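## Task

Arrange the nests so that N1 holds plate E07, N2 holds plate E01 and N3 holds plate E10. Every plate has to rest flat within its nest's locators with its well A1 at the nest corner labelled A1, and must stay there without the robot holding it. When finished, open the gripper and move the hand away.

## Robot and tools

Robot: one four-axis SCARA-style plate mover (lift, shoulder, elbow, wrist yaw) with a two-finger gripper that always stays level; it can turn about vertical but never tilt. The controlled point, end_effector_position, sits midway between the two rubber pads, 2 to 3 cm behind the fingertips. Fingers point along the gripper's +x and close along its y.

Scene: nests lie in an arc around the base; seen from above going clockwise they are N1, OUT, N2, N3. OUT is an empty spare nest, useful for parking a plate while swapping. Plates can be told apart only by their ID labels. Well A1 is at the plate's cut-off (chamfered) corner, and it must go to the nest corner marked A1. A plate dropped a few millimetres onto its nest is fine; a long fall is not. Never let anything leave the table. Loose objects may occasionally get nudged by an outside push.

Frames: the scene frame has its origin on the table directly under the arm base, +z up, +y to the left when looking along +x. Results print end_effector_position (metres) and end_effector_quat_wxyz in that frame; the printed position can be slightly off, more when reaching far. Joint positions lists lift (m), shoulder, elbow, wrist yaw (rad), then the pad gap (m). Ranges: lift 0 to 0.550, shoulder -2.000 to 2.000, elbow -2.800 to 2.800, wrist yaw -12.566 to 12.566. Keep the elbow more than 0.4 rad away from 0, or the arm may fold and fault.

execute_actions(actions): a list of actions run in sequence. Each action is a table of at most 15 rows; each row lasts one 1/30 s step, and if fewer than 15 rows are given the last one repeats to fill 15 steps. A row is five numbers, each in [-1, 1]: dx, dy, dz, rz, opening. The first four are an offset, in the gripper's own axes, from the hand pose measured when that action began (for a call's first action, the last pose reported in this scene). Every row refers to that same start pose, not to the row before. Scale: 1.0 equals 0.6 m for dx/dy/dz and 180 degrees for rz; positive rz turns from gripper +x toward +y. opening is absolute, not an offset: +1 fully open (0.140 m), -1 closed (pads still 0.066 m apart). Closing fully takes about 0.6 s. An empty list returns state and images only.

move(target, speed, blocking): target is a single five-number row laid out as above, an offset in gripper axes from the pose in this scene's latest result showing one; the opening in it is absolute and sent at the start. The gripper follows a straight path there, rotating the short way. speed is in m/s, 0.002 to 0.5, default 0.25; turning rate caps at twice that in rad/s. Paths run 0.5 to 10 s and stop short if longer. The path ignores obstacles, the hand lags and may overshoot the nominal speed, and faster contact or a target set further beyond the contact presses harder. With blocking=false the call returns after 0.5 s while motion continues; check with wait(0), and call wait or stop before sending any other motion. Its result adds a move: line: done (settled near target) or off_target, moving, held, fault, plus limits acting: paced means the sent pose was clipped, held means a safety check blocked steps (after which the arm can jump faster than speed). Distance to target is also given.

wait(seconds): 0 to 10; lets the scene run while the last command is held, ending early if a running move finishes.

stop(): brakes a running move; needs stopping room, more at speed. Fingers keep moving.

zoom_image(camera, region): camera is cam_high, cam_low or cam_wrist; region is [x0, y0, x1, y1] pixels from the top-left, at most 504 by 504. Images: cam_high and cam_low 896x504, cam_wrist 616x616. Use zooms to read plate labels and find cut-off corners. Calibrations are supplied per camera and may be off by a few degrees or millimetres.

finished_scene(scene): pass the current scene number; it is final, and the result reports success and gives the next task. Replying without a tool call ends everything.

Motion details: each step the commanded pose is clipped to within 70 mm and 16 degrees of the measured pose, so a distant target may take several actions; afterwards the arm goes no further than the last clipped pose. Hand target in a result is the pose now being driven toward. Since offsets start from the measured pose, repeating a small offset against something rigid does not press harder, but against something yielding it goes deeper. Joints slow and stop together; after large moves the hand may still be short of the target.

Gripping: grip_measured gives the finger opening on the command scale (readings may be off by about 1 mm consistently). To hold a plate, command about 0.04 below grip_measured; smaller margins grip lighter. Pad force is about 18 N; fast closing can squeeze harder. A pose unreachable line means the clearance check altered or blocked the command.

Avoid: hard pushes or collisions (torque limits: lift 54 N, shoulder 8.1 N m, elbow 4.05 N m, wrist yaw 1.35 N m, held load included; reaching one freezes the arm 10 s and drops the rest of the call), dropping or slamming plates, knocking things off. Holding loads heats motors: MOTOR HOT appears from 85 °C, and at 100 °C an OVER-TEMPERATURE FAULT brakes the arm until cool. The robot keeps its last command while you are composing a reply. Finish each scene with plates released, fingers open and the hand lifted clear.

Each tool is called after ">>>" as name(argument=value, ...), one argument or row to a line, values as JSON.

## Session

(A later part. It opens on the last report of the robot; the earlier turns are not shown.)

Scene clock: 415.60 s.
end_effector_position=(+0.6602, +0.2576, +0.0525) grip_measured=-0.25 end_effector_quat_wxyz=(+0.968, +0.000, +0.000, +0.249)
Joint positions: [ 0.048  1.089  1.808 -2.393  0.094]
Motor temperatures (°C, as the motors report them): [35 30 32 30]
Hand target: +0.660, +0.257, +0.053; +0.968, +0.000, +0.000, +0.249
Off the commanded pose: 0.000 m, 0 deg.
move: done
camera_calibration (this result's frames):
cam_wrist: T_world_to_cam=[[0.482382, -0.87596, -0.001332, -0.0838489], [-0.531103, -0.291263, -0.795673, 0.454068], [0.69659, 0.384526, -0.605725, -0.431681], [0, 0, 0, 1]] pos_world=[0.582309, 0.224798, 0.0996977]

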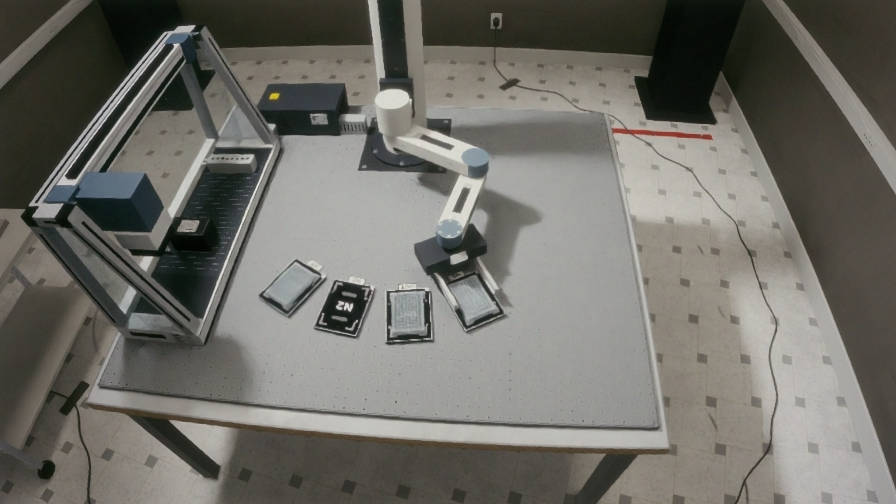

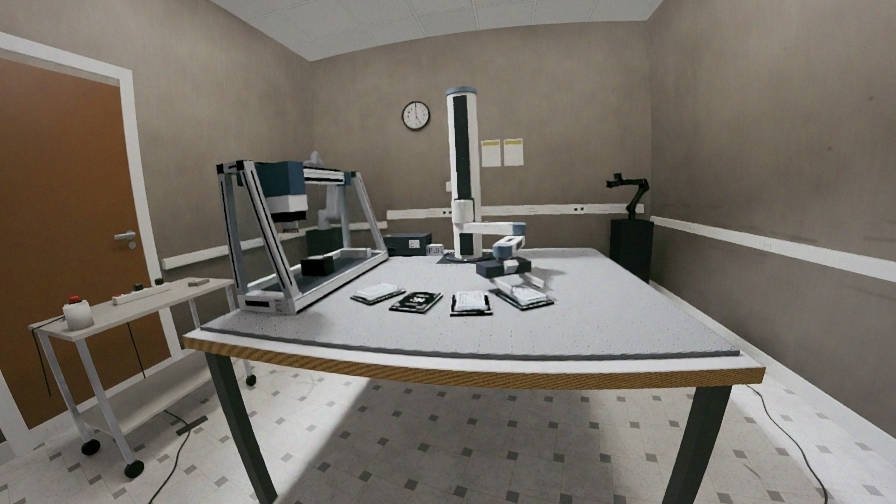

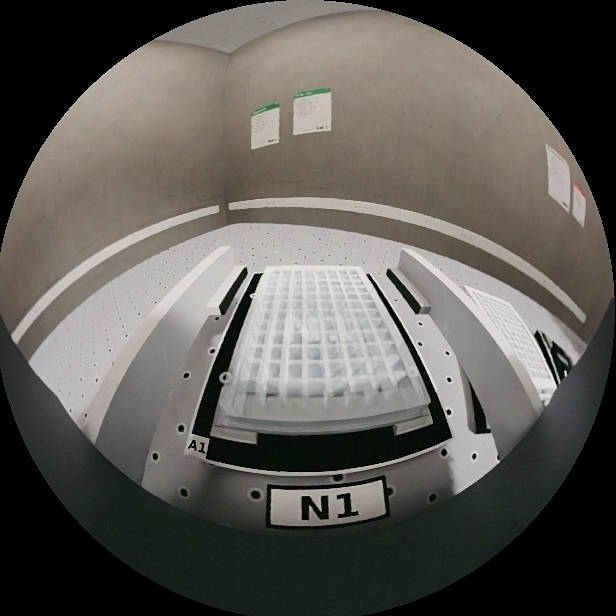

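>>> execute_actions(
  actions=[
    [[-0.0005,0,-0.003,0.0003,-0.25],[-0.001,0,-0.008,0.0006,-0.27],[-0.0013,0,-0.014,0.001,-0.29],[-0.0013,0,-0.02,0.001,-0.31],[-0.0013,0,-0.025,0.001,-0.33],[-0.0013,0,-0.029,0.001,-0.34],[-0.0013,0,-0.032,0.001,-0.35],[-0.0013,0,-0.034,0.001,-0.35],[-0.0013,0,-0.035,0.001,-0.35],[-0.0013,0,-0.035,0.001,-0.35],[-0.0013,0,-0.035,0.001,-0.35],[-0.0013,0,-0.035,0.001,-0.37],[-0.0013,0,-0.035,0.001,-0.40],[-0.0013,0,-0.035,0.001,-0.42],[-0.0013,0,-0.035,0.001,-0.44]],
    [[0,0,0,0,-0.455],[0,0,0,0,-0.47],[0,0,0,0,-0.48],[0,0,0,0,-0.49],[0,0,0,0,-0.50],[0,0,0,0,-0.51],[0,0,0,0,-0.52],[0,0,0,0,-0.53]],
  ],
)

Scene clock: 438.53 s.
end_effector_position=(+0.6595, +0.2574, +0.0315) grip_measured=-0.49 end_effector_quat_wxyz=(+0.968, +0.000, +0.000, +0.251)
Joint positions: [ 0.026  1.09   1.804 -2.385  0.085]
Motor temperatures (°C, as the motors report them): [35 30 32 30]
Hand target: +0.660, +0.257, +0.031; +0.968, +0.000, +0.000, +0.251
Off the commanded pose: 0.000 m, 0 deg.
camera_calibration (this result's frames):
cam_wrist: T_world_to_cam=[[0.485984, -0.873967, -0.001332, -0.0865286], [-0.529899, -0.293447, -0.795673, 0.436672], [0.695001, 0.38739, -0.605725, -0.443552], [0, 0, 0, 1]] pos_world=[0.581713, 0.224345, 0.0786624]

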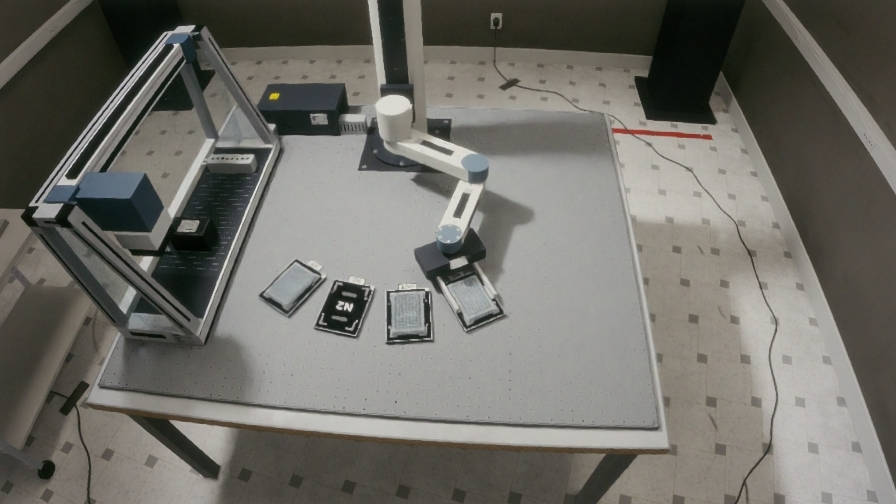

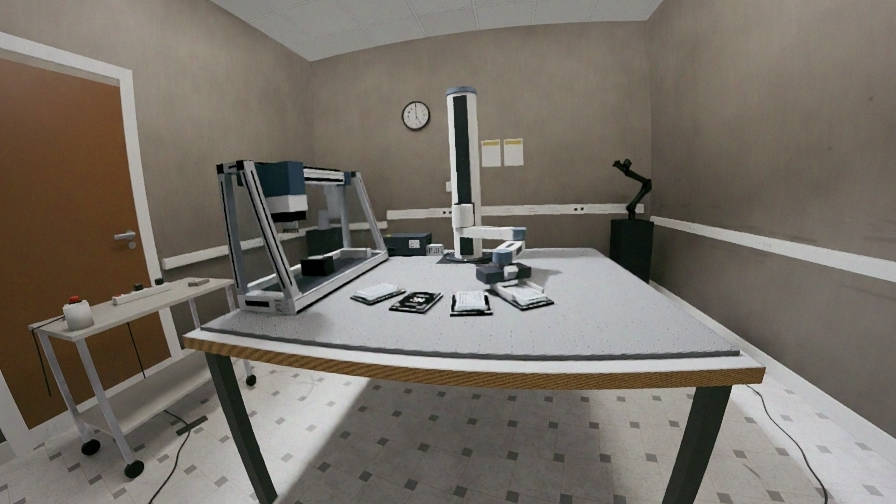

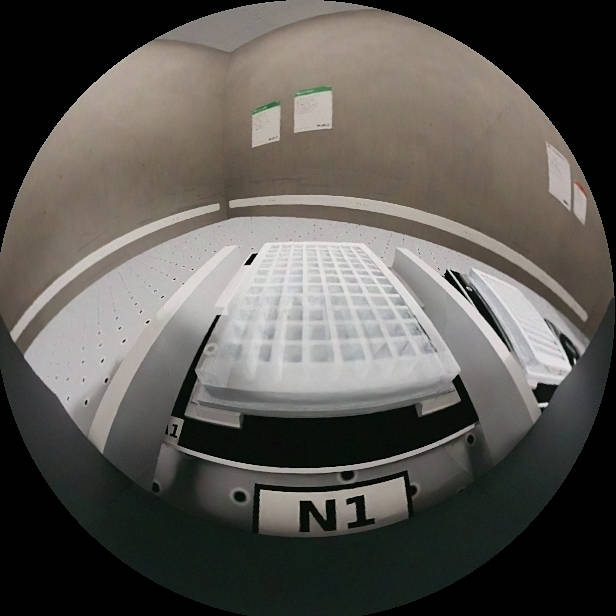

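>>> execute_actions(
  actions=[
    [[0,0,0.002,0,-0.53],[0,0,0.005,0,-0.53],[0,0,0.009,0,-0.53],[0,0,0.014,0,-0.53],[0,0,0.019,0,-0.53],[0,0,0.024,0,-0.53],[0,0,0.028,0,-0.53],[0,0,0.031,0,-0.53],[0,0,0.0335,0,-0.53],[0,0,0.035,0,-0.53]],
  ],
)

>>> zoom_image(
  camera="cam_wrist",
  region=[175, 385, 295, 475],
)

>>> zoom_image(
  camera="cam_wrist",
  region=[350, 385, 470, 475],
)

Scene clock: 447.50 s.
end_effector_position=(+0.6595, +0.2575, +0.0525) grip_measured=-0.49 end_effector_quat_wxyz=(+0.968, +0.000, +0.000, +0.251)
Joint positions: [ 0.047  1.09   1.804 -2.385  0.085]
Motor temperatures (°C, as the motors report them): [35 30 32 30]
Hand target: +0.659, +0.257, +0.052; +0.968, +0.000, +0.000, +0.251
Off the commanded pose: 0.000 m, 0 deg.
camera_calibration (this result's frames):
cam_wrist: T_world_to_cam=[[0.486075, -0.873916, -0.001332, -0.0865303], [-0.529869, -0.293502, -0.795673, 0.453401], [0.69496, 0.387463, -0.605725, -0.430815], [0, 0, 0, 1]] pos_world=[0.581703, 0.224379, 0.0996883]

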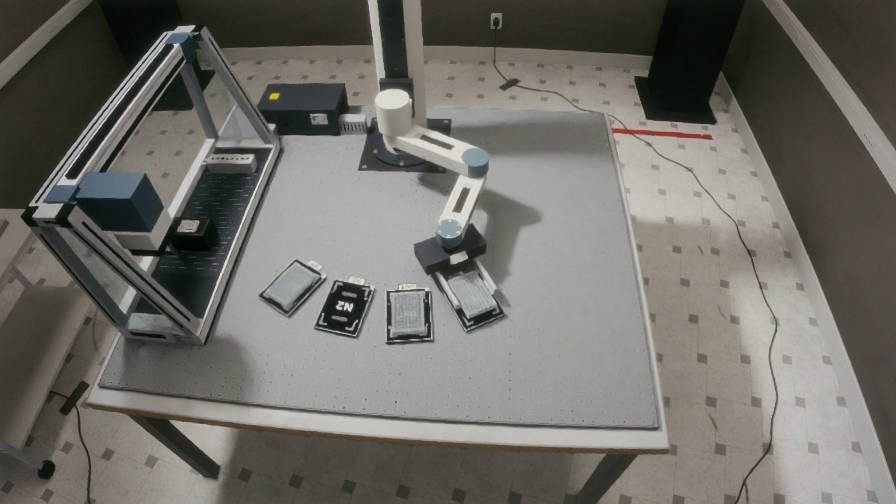

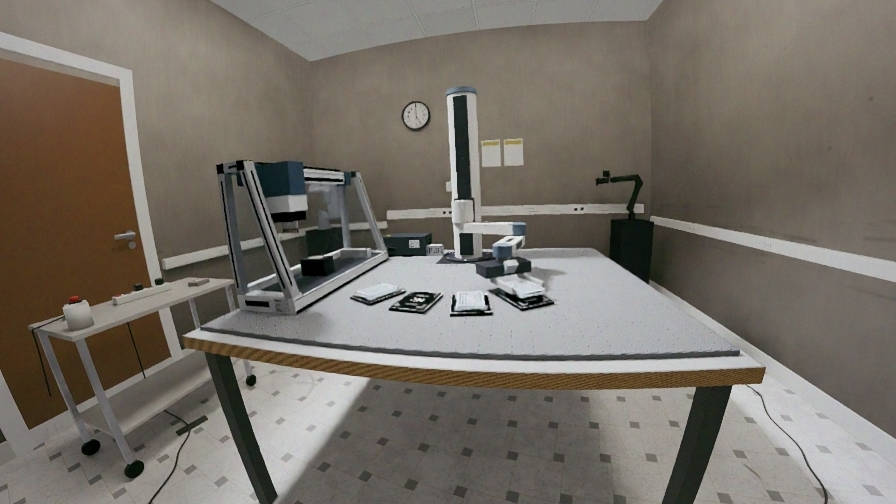

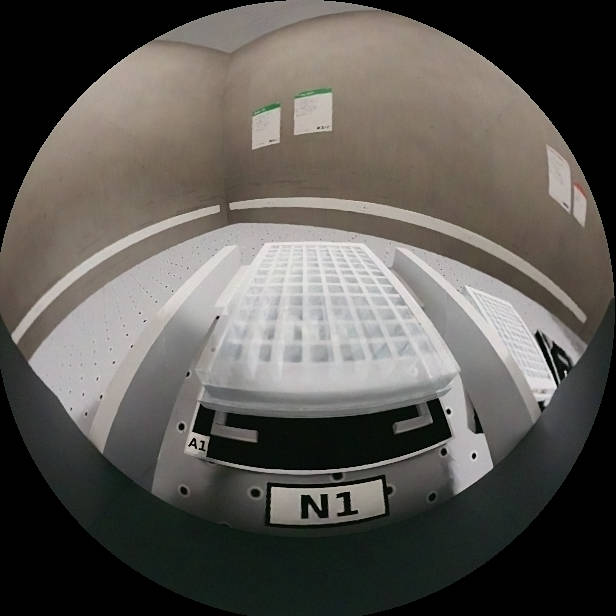

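Region (175, 385, 295, 475) of cam_wrist's 616x616 image, scaled by 4.200, with more detail than that image has; it fills the top 378 rows of this view, and the rest is white.

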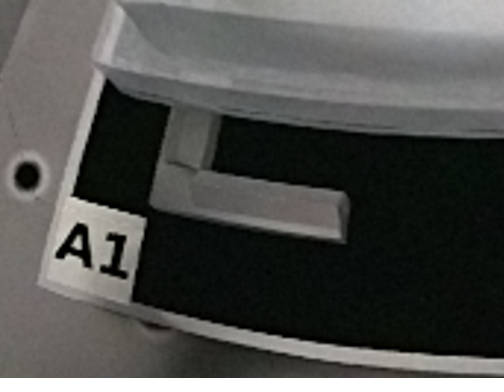

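Region (350, 385, 470, 475) of cam_wrist's 616x616 image, scaled by 4.200, with more detail than that image has; it fills the top 378 rows of this view, and the rest is white.

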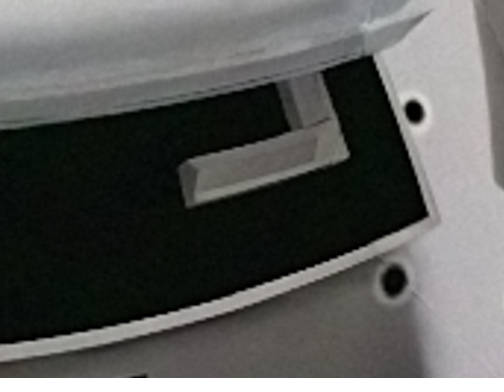

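>>> move(
  target=[-0.21335, -0.5368, 0, -0.2147, -0.53],
  speed=0.4,
)

>>> zoom_image(
  camera="cam_wrist",
  region=[175, 385, 295, 475],
)

>>> zoom_image(
  camera="cam_wrist",
  region=[350, 385, 470, 475],
)

Scene clock: 461.53 s.
end_effector_position=(+0.7044, -0.0864, +0.0525) grip_measured=-0.49 end_effector_quat_wxyz=(+0.997, +0.000, +0.000, -0.083)
Joint positions: [ 0.047  0.481  1.729 -2.376  0.085]
Motor temperatures (°C, as the motors report them): [35 30 32 30]
Hand target: +0.704, -0.086, +0.052; +0.997, +0.000, +0.000, -0.083
Off the commanded pose: 0.000 m, 0 deg.
move: done
camera_calibration (this result's frames):
cam_wrist: T_world_to_cam=[[-0.166031, -0.98612, -0.001332, 0.040804], [-0.597142, 0.101614, -0.795673, 0.457824], [0.784764, -0.131311, -0.605725, -0.436923], [0, 0, 0, 1]] pos_world=[0.623042, -0.0636566, 0.0996775]

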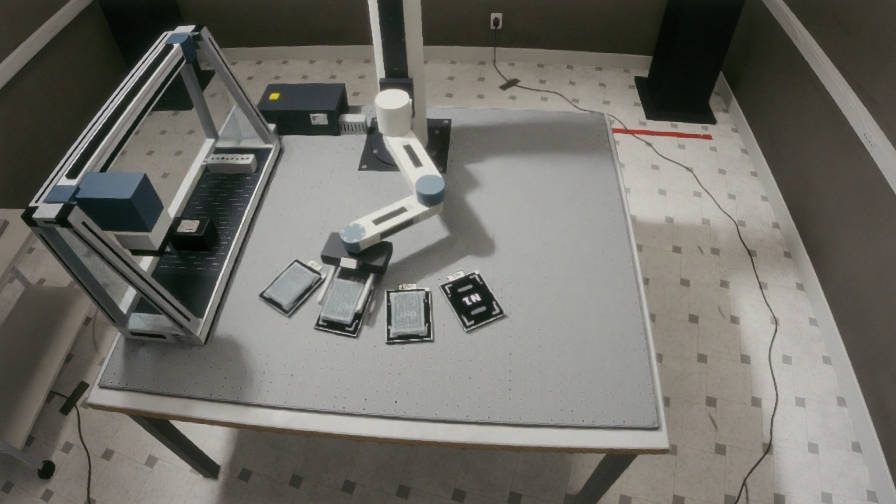

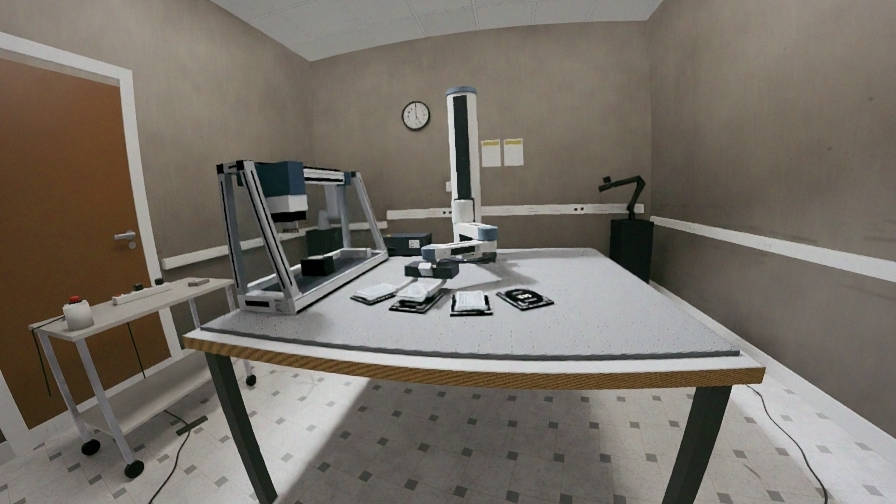

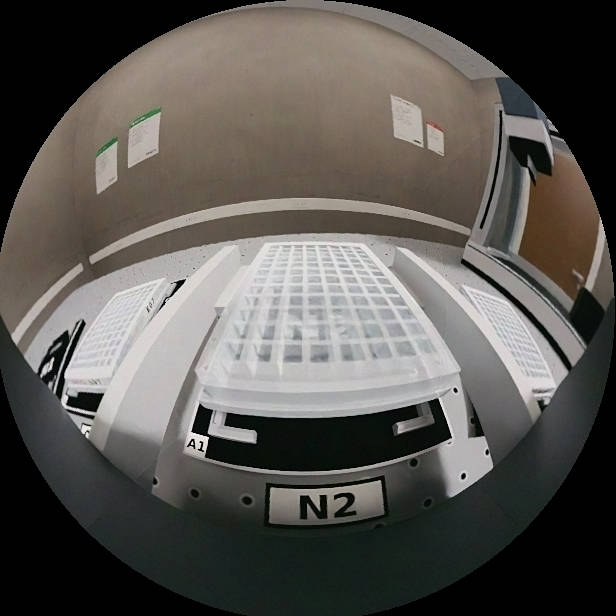

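Region (175, 385, 295, 475) of cam_wrist's 616x616 image, scaled by 4.200, with more detail than that image has; it fills the top 378 rows of this view, and the rest is white.

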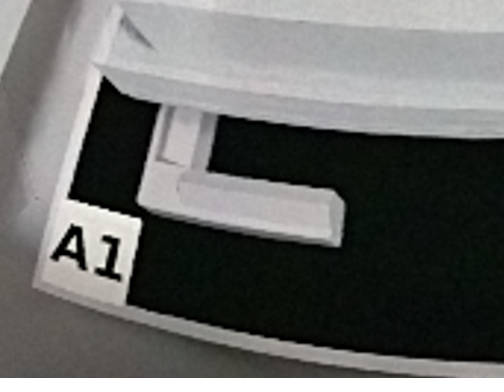

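Region (350, 385, 470, 475) of cam_wrist's 616x616 image, scaled by 4.200, with more detail than that image has; it fills the top 378 rows of this view, and the rest is white.

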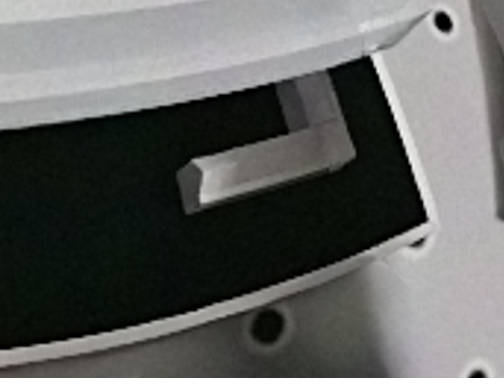

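>>> execute_actions(
  actions=[
    [[-0.0005,0.0007,-0.002,0,-0.53],[-0.0005,0.0007,-0.0055,0,-0.53],[-0.0005,0.0007,-0.010,0,-0.53],[-0.0005,0.0007,-0.0145,0,-0.53],[-0.0005,0.0007,-0.0185,0,-0.53],[-0.0005,0.0007,-0.022,0,-0.53],[-0.0005,0.0007,-0.025,0,-0.53],[-0.0005,0.0007,-0.0275,0,-0.53],[-0.0005,0.0007,-0.0295,0,-0.53],[-0.0005,0.0007,-0.031,0,-0.53],[-0.0005,0.0007,-0.0322,0,-0.53],[-0.0005,0.0007,-0.0332,0,-0.53],[-0.0005,0.0007,-0.034,0,-0.53],[-0.0005,0.0007,-0.0345,0,-0.53]],
  ],
)

>>> zoom_image(
  camera="cam_wrist",
  region=[150, 340, 270, 450],
)

>>> zoom_image(
  camera="cam_wrist",
  region=[380, 340, 500, 450],
)

Scene clock: 472.17 s.
end_effector_position=(+0.7042, -0.0860, +0.0318) grip_measured=-0.49 end_effector_quat_wxyz=(+0.997, +0.000, +0.000, -0.083)
Joint positions: [ 0.027  0.482  1.727 -2.376  0.085]
Motor temperatures (°C, as the motors report them): [35 30 32 30]
Hand target: +0.704, -0.086, +0.032; +0.997, +0.000, +0.000, -0.083
Off the commanded pose: 0.000 m, 0 deg.
camera_calibration (this result's frames):
cam_wrist: T_world_to_cam=[[-0.166057, -0.986115, -0.001332, 0.0411693], [-0.59714, 0.10163, -0.795673, 0.441174], [0.784761, -0.131331, -0.605725, -0.449231], [0, 0, 0, 1]] pos_world=[0.622818, -0.063237, 0.0789743]

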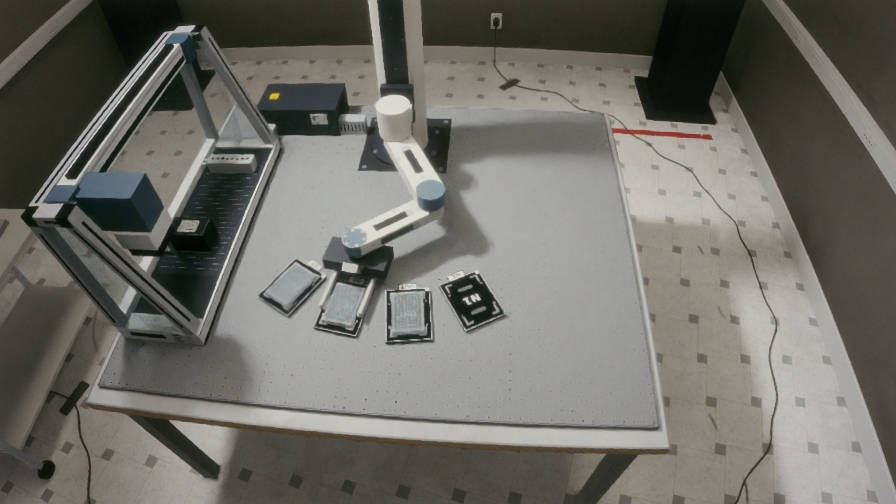

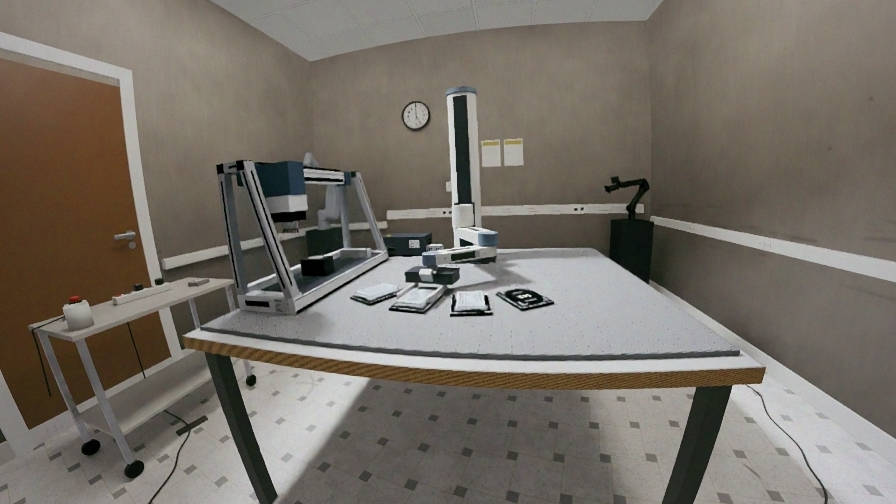

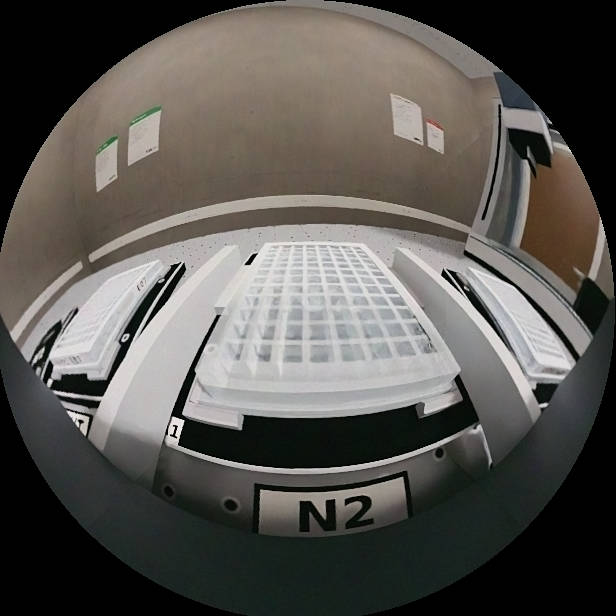

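Region (150, 340, 270, 450) of cam_wrist's 616x616 image, scaled by 4.200, with more detail than that image has; it fills the top 462 rows of this view, and the rest is white.

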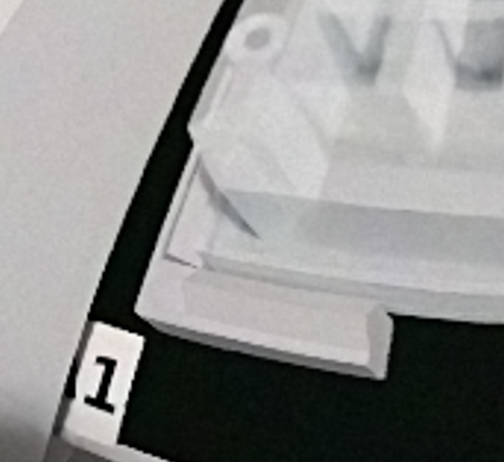

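Region (380, 340, 500, 450) of cam_wrist's 616x616 image, scaled by 4.200, with more detail than that image has; it fills the top 462 rows of this view, and the rest is white.

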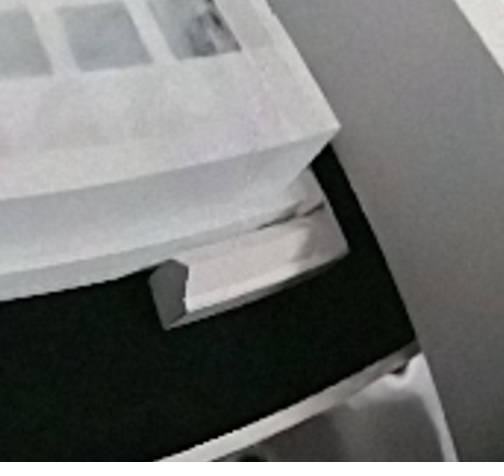

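Seated. Release and lift.

>>> execute_actions(
  actions=[
    [[0,0,0,0,-0.45],[0,0,0,0,-0.40],[0,0,0,0,-0.32],[0,0,0,0,-0.25],[0,0,0,0,-0.25],[0,0,0.004,0,-0.25],[0,0,0.009,0,-0.25],[0,0,0.015,0,-0.25],[0,0,0.021,0,-0.25],[0,0,0.026,0,-0.25],[0,0,0.03,0,-0.25]],
  ],
)

Scene clock: 478.10 s.
end_effector_position=(+0.7042, -0.0860, +0.0499) grip_measured=-0.25 end_effector_quat_wxyz=(+0.997, +0.000, +0.000, -0.083)
Joint positions: [ 0.045  0.482  1.727 -2.376  0.094]
Motor temperatures (°C, as the motors report them): [35 30 32 30]
Hand target: +0.704, -0.086, +0.050; +0.997, +0.000, +0.000, -0.083
Off the commanded pose: 0.000 m, 0 deg.
camera_calibration (this result's frames):
cam_wrist: T_world_to_cam=[[-0.166027, -0.98612, -0.001332, 0.0411809], [-0.597143, 0.101612, -0.795673, 0.455579], [0.784765, -0.131308, -0.605725, -0.438273], [0, 0, 0, 1]] pos_world=[0.622824, -0.0632318, 0.0970738]

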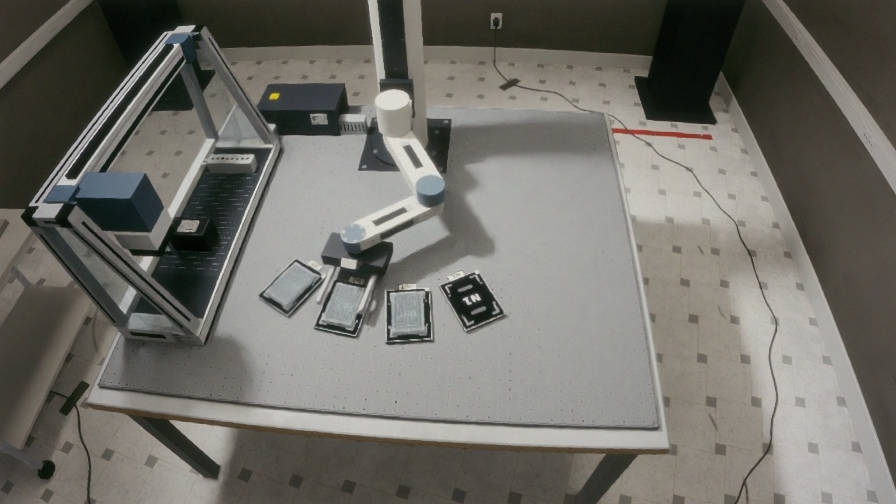

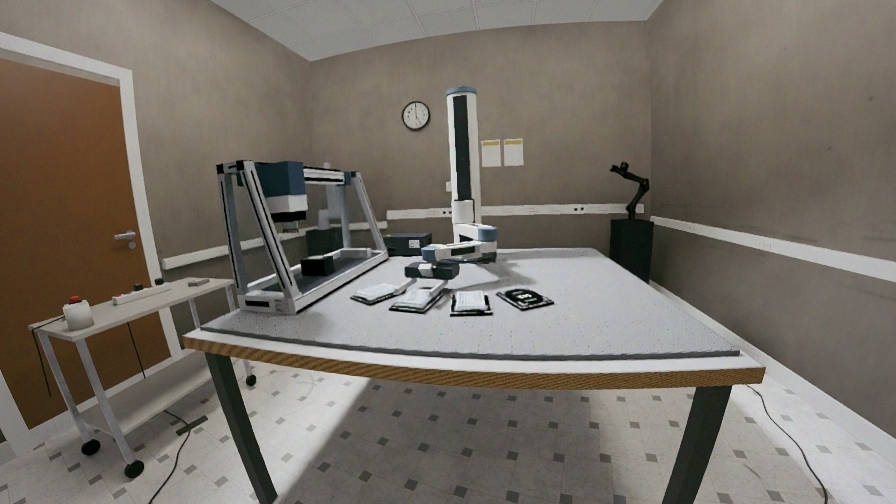

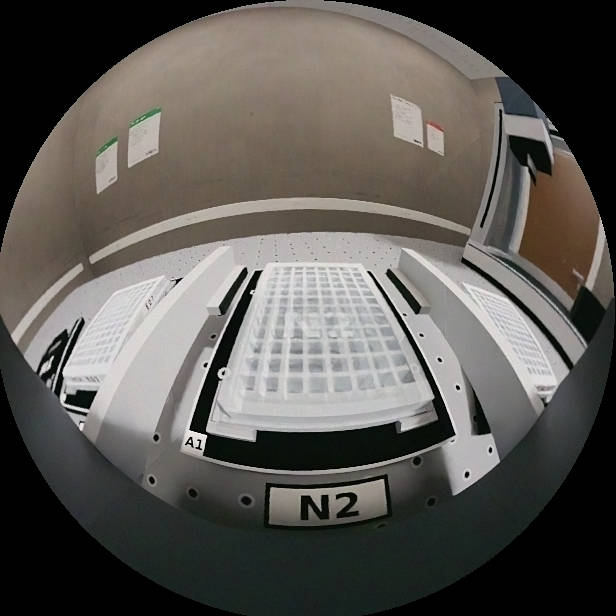

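>>> move(
  target=[-0.02737, 0.2920, -0.0065, 0.0944, -0.25],
  speed=0.45,
)

Scene clock: 484.83 s.
end_effector_position=(+0.7169, +0.0898, +0.0460) grip_measured=-0.25 end_effector_quat_wxyz=(+0.998, +0.000, +0.000, +0.066)
Joint positions: [ 0.041  0.782  1.808 -2.459  0.094]
Motor temperatures (°C, as the motors report them): [35 30 32 30]
Hand target: +0.717, +0.090, +0.046; +0.998, +0.000, +0.000, +0.065
Off the commanded pose: 0.000 m, 0 deg.
move: done
camera_calibration (this result's frames):
cam_wrist: T_world_to_cam=[[0.130111, -0.991499, -0.001332, 0.00478189], [-0.600714, -0.0777607, -0.795673, 0.460896], [0.788805, 0.104326, -0.605725, -0.451593], [0, 0, 0, 1]] pos_world=[0.632464, 0.0876937, 0.0931875]

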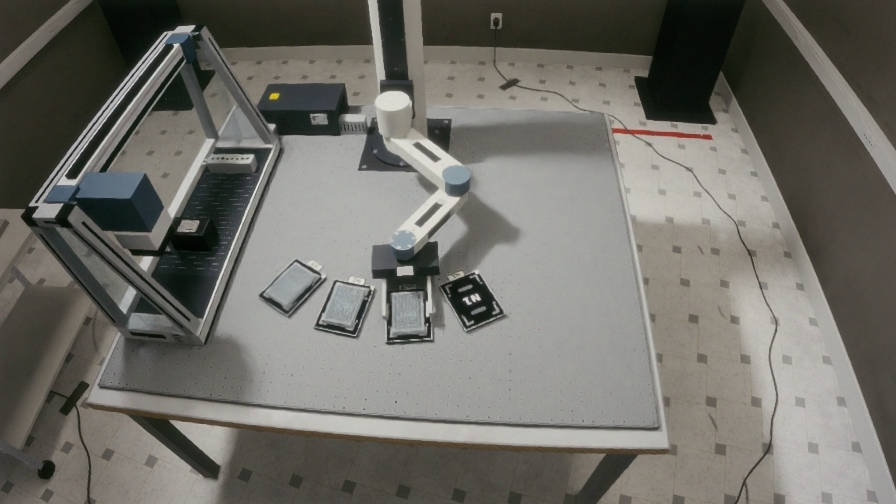

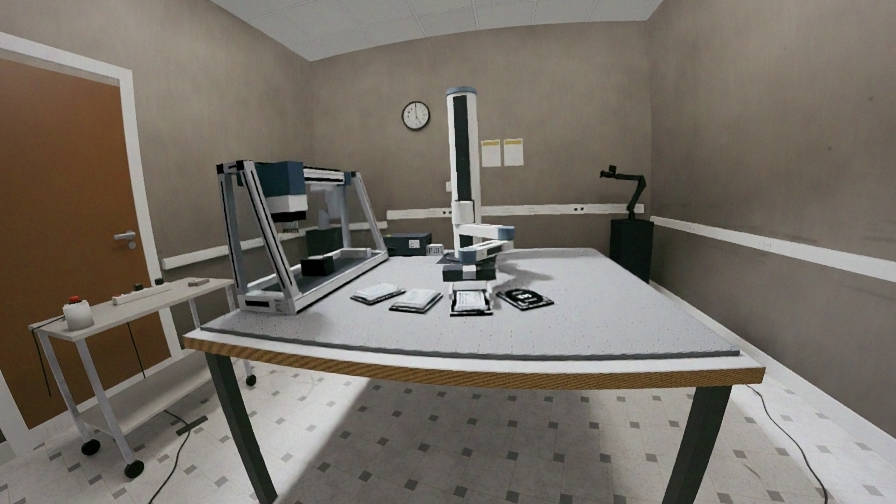

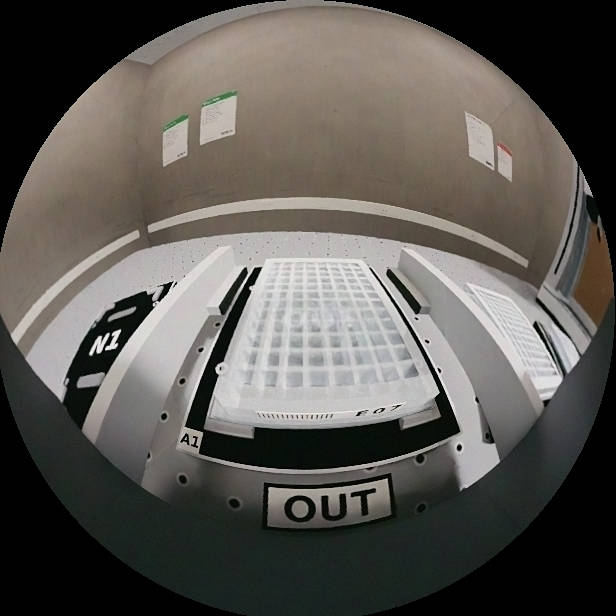

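>>> execute_actions(
  actions=[
    [[0,-0.0003,-0.003,0,-0.27],[0,-0.0003,-0.008,0,-0.29],[0,-0.0003,-0.013,0,-0.31],[0,-0.0003,-0.017,0,-0.33],[0,-0.0003,-0.0205,0,-0.35],[0,-0.0003,-0.023,0,-0.35],[0,-0.0003,-0.0242,0,-0.35],[0,-0.0003,-0.0242,0,-0.37],[0,-0.0003,-0.0242,0,-0.40],[0,-0.0003,-0.0242,0,-0.42],[0,-0.0003,-0.0242,0,-0.44],[0,-0.0003,-0.0242,0,-0.455],[0,-0.0003,-0.0242,0,-0.47],[0,-0.0003,-0.0242,0,-0.48],[0,-0.0003,-0.0242,0,-0.49]],
    [[0,0,0,0,-0.505],[0,0,0,0,-0.52],[0,0,0,0,-0.53],[0,0,0,0,-0.53],[0,0,0,0,-0.53],[0,0,0,0,-0.53],[0,0,0,0,-0.53],[0,0,0.002,0,-0.53],[0,0,0.006,0,-0.53],[0,0,0.011,0,-0.53],[0,0,0.017,0,-0.53],[0,0,0.023,0,-0.53],[0,0,0.028,0,-0.53],[0,0,0.032,0,-0.53],[0,0,0.035,0,-0.53]],
  ],
)

>>> execute_actions(
  actions=[],
)

Scene clock: 499.33 s.
end_effector_position=(+0.7170, +0.0897, +0.0485) grip_measured=-0.49 end_effector_quat_wxyz=(+0.998, +0.000, +0.000, +0.066)
Joint positions: [ 0.044  0.781  1.808 -2.459  0.085]
Motor temperatures (°C, as the motors report them): [35 30 32 30]
Hand target: +0.717, +0.090, +0.052; +0.998, +0.000, +0.000, +0.066
Off the commanded pose: 0.004 m, 0 deg.
camera_calibration (this result's frames):
cam_wrist: T_world_to_cam=[[0.130185, -0.991489, -0.001332, 0.00463815], [-0.600709, -0.0778054, -0.795673, 0.462914], [0.788797, 0.104385, -0.605725, -0.450058], [0, 0, 0, 1]] pos_world=[0.632477, 0.0875949, 0.0957229]

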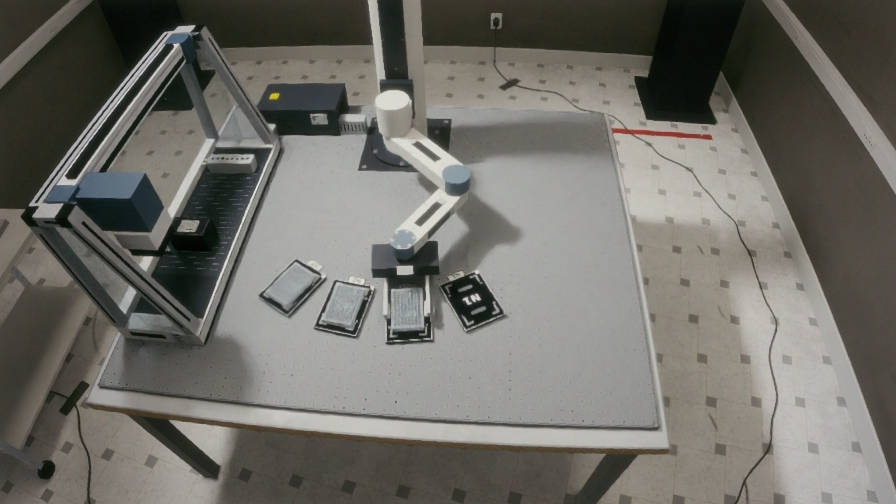

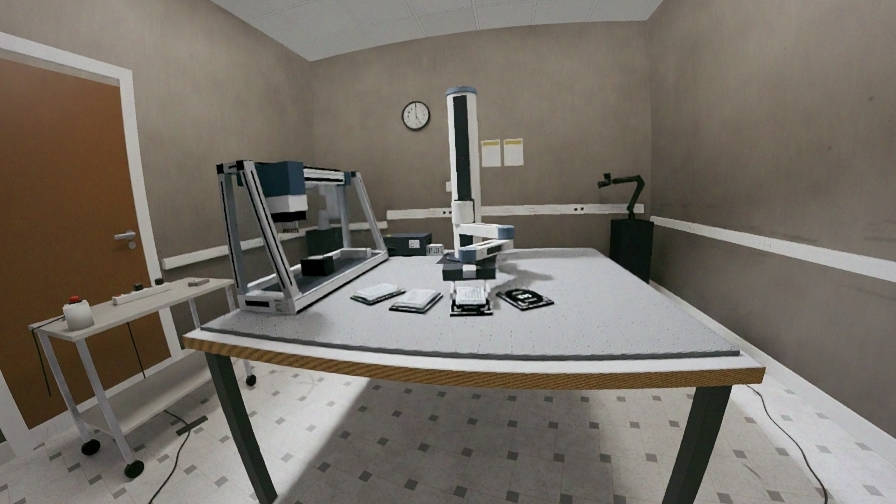

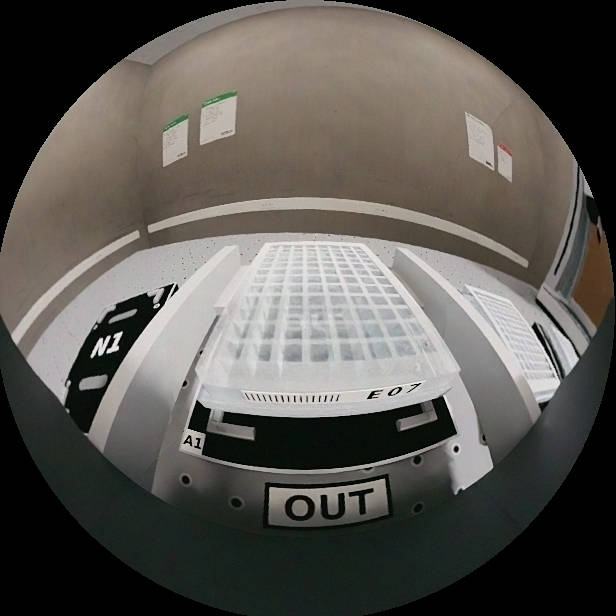

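Scene clock: 499.33 s.
end_effector_position=(+0.7170, +0.0897, +0.0485) grip_measured=-0.49 end_effector_quat_wxyz=(+0.998, +0.000, +0.000, +0.066)
Joint positions: [ 0.044  0.781  1.808 -2.459  0.085]
Motor temperatures (°C, as the motors report them): [35 30 32 30]
Hand target: +0.717, +0.090, +0.052; +0.998, +0.000, +0.000, +0.066
Off the commanded pose: 0.004 m, 0 deg.
camera_calibration (this result's frames):
cam_wrist: T_world_to_cam=[[0.130185, -0.991489, -0.001332, 0.00463815], [-0.600709, -0.0778054, -0.795673, 0.462914], [0.788797, 0.104385, -0.605725, -0.450058], [0, 0, 0, 1]] pos_world=[0.632477, 0.0875949, 0.0957229]

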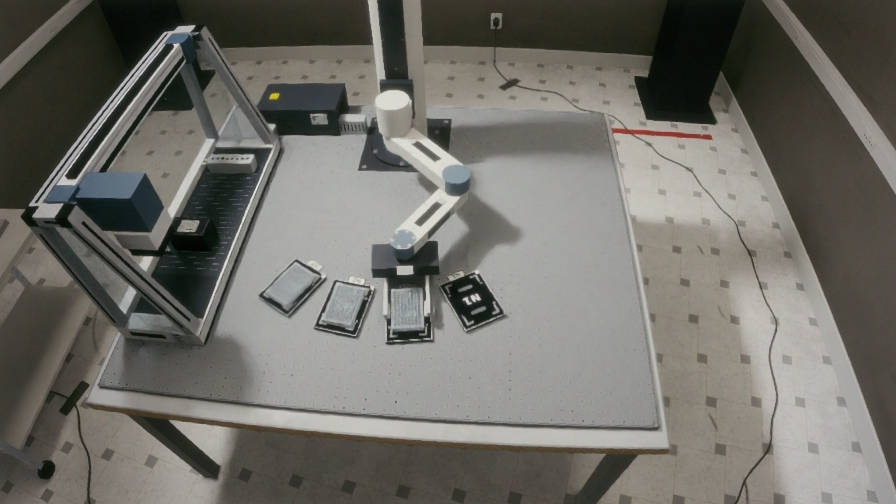

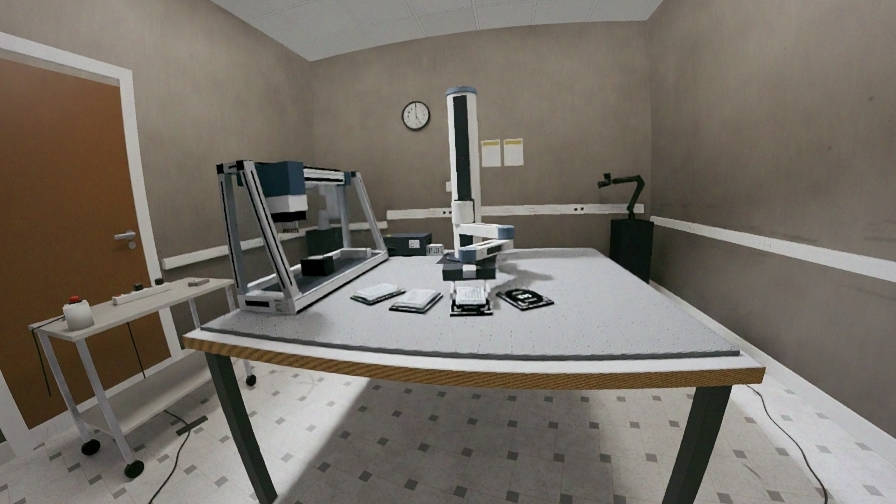

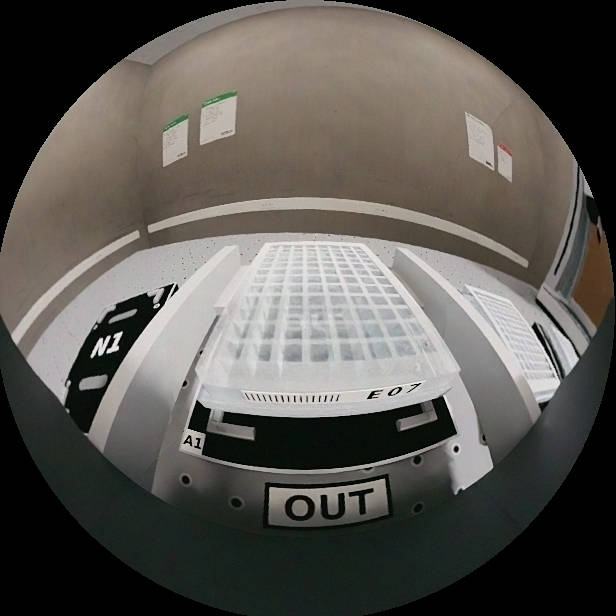

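>>> move(
  target=[-0.0587, 0.2891, 0.0067, 0.1198, -0.53],
  speed=0.4,
)

>>> zoom_image(
  camera="cam_wrist",
  region=[175, 385, 295, 475],
)

>>> zoom_image(
  camera="cam_wrist",
  region=[350, 385, 470, 475],
)

Scene clock: 507.23 s.
end_effector_position=(+0.6592, +0.2573, +0.0525) grip_measured=-0.49 end_effector_quat_wxyz=(+0.968, +0.000, +0.000, +0.251)
Joint positions: [ 0.048  1.091  1.802 -2.384  0.085]
Motor temperatures (°C, as the motors report them): [35 30 32 30]
Hand target: +0.659, +0.257, +0.053; +0.968, +0.000, +0.000, +0.251
Off the commanded pose: 0.000 m, 0 deg.
move: done
camera_calibration (this result's frames):
cam_wrist: T_world_to_cam=[[0.48611, -0.873897, -0.001332, -0.0865739], [-0.529857, -0.293523, -0.795673, 0.45323], [0.694945, 0.38749, -0.605725, -0.430575], [0, 0, 0, 1]] pos_world=[0.581458, 0.22422, 0.0996972]

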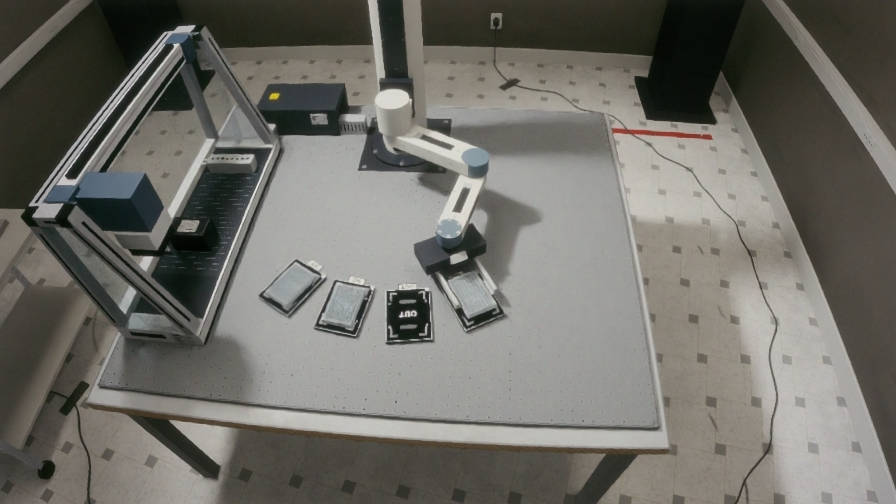

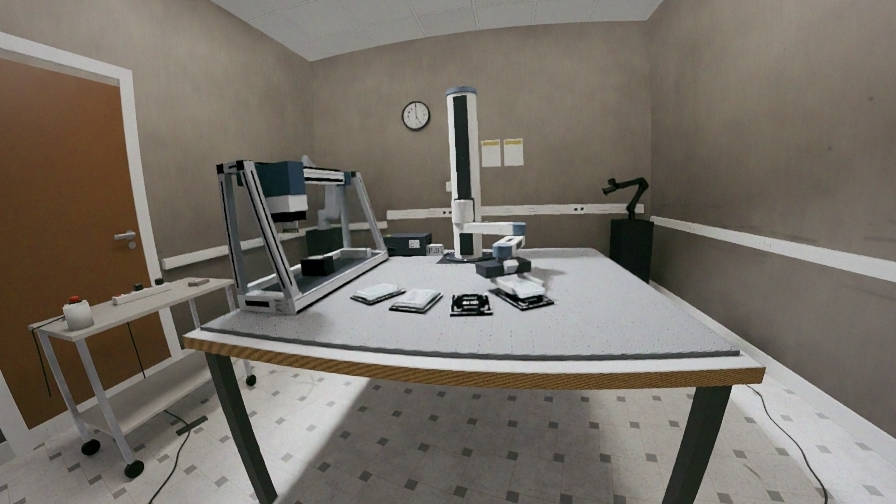

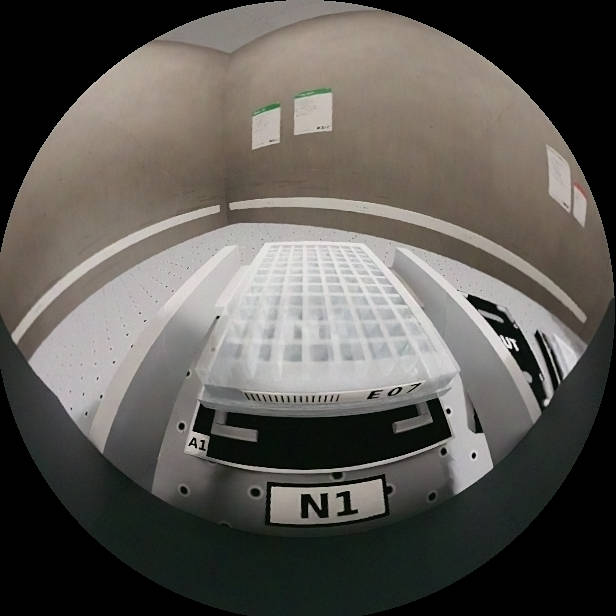

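Region (175, 385, 295, 475) of cam_wrist's 616x616 image, scaled by 4.200, with more detail than that image has; it fills the top 378 rows of this view, and the rest is white.

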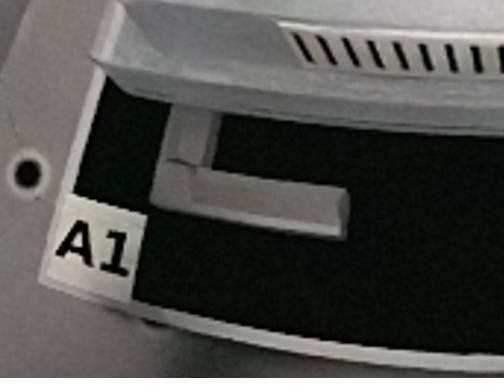

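Region (350, 385, 470, 475) of cam_wrist's 616x616 image, scaled by 4.200, with more detail than that image has; it fills the top 378 rows of this view, and the rest is white.

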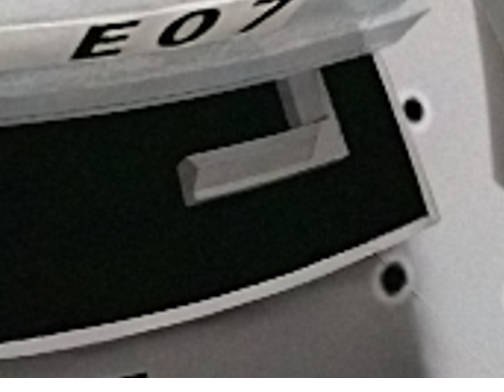

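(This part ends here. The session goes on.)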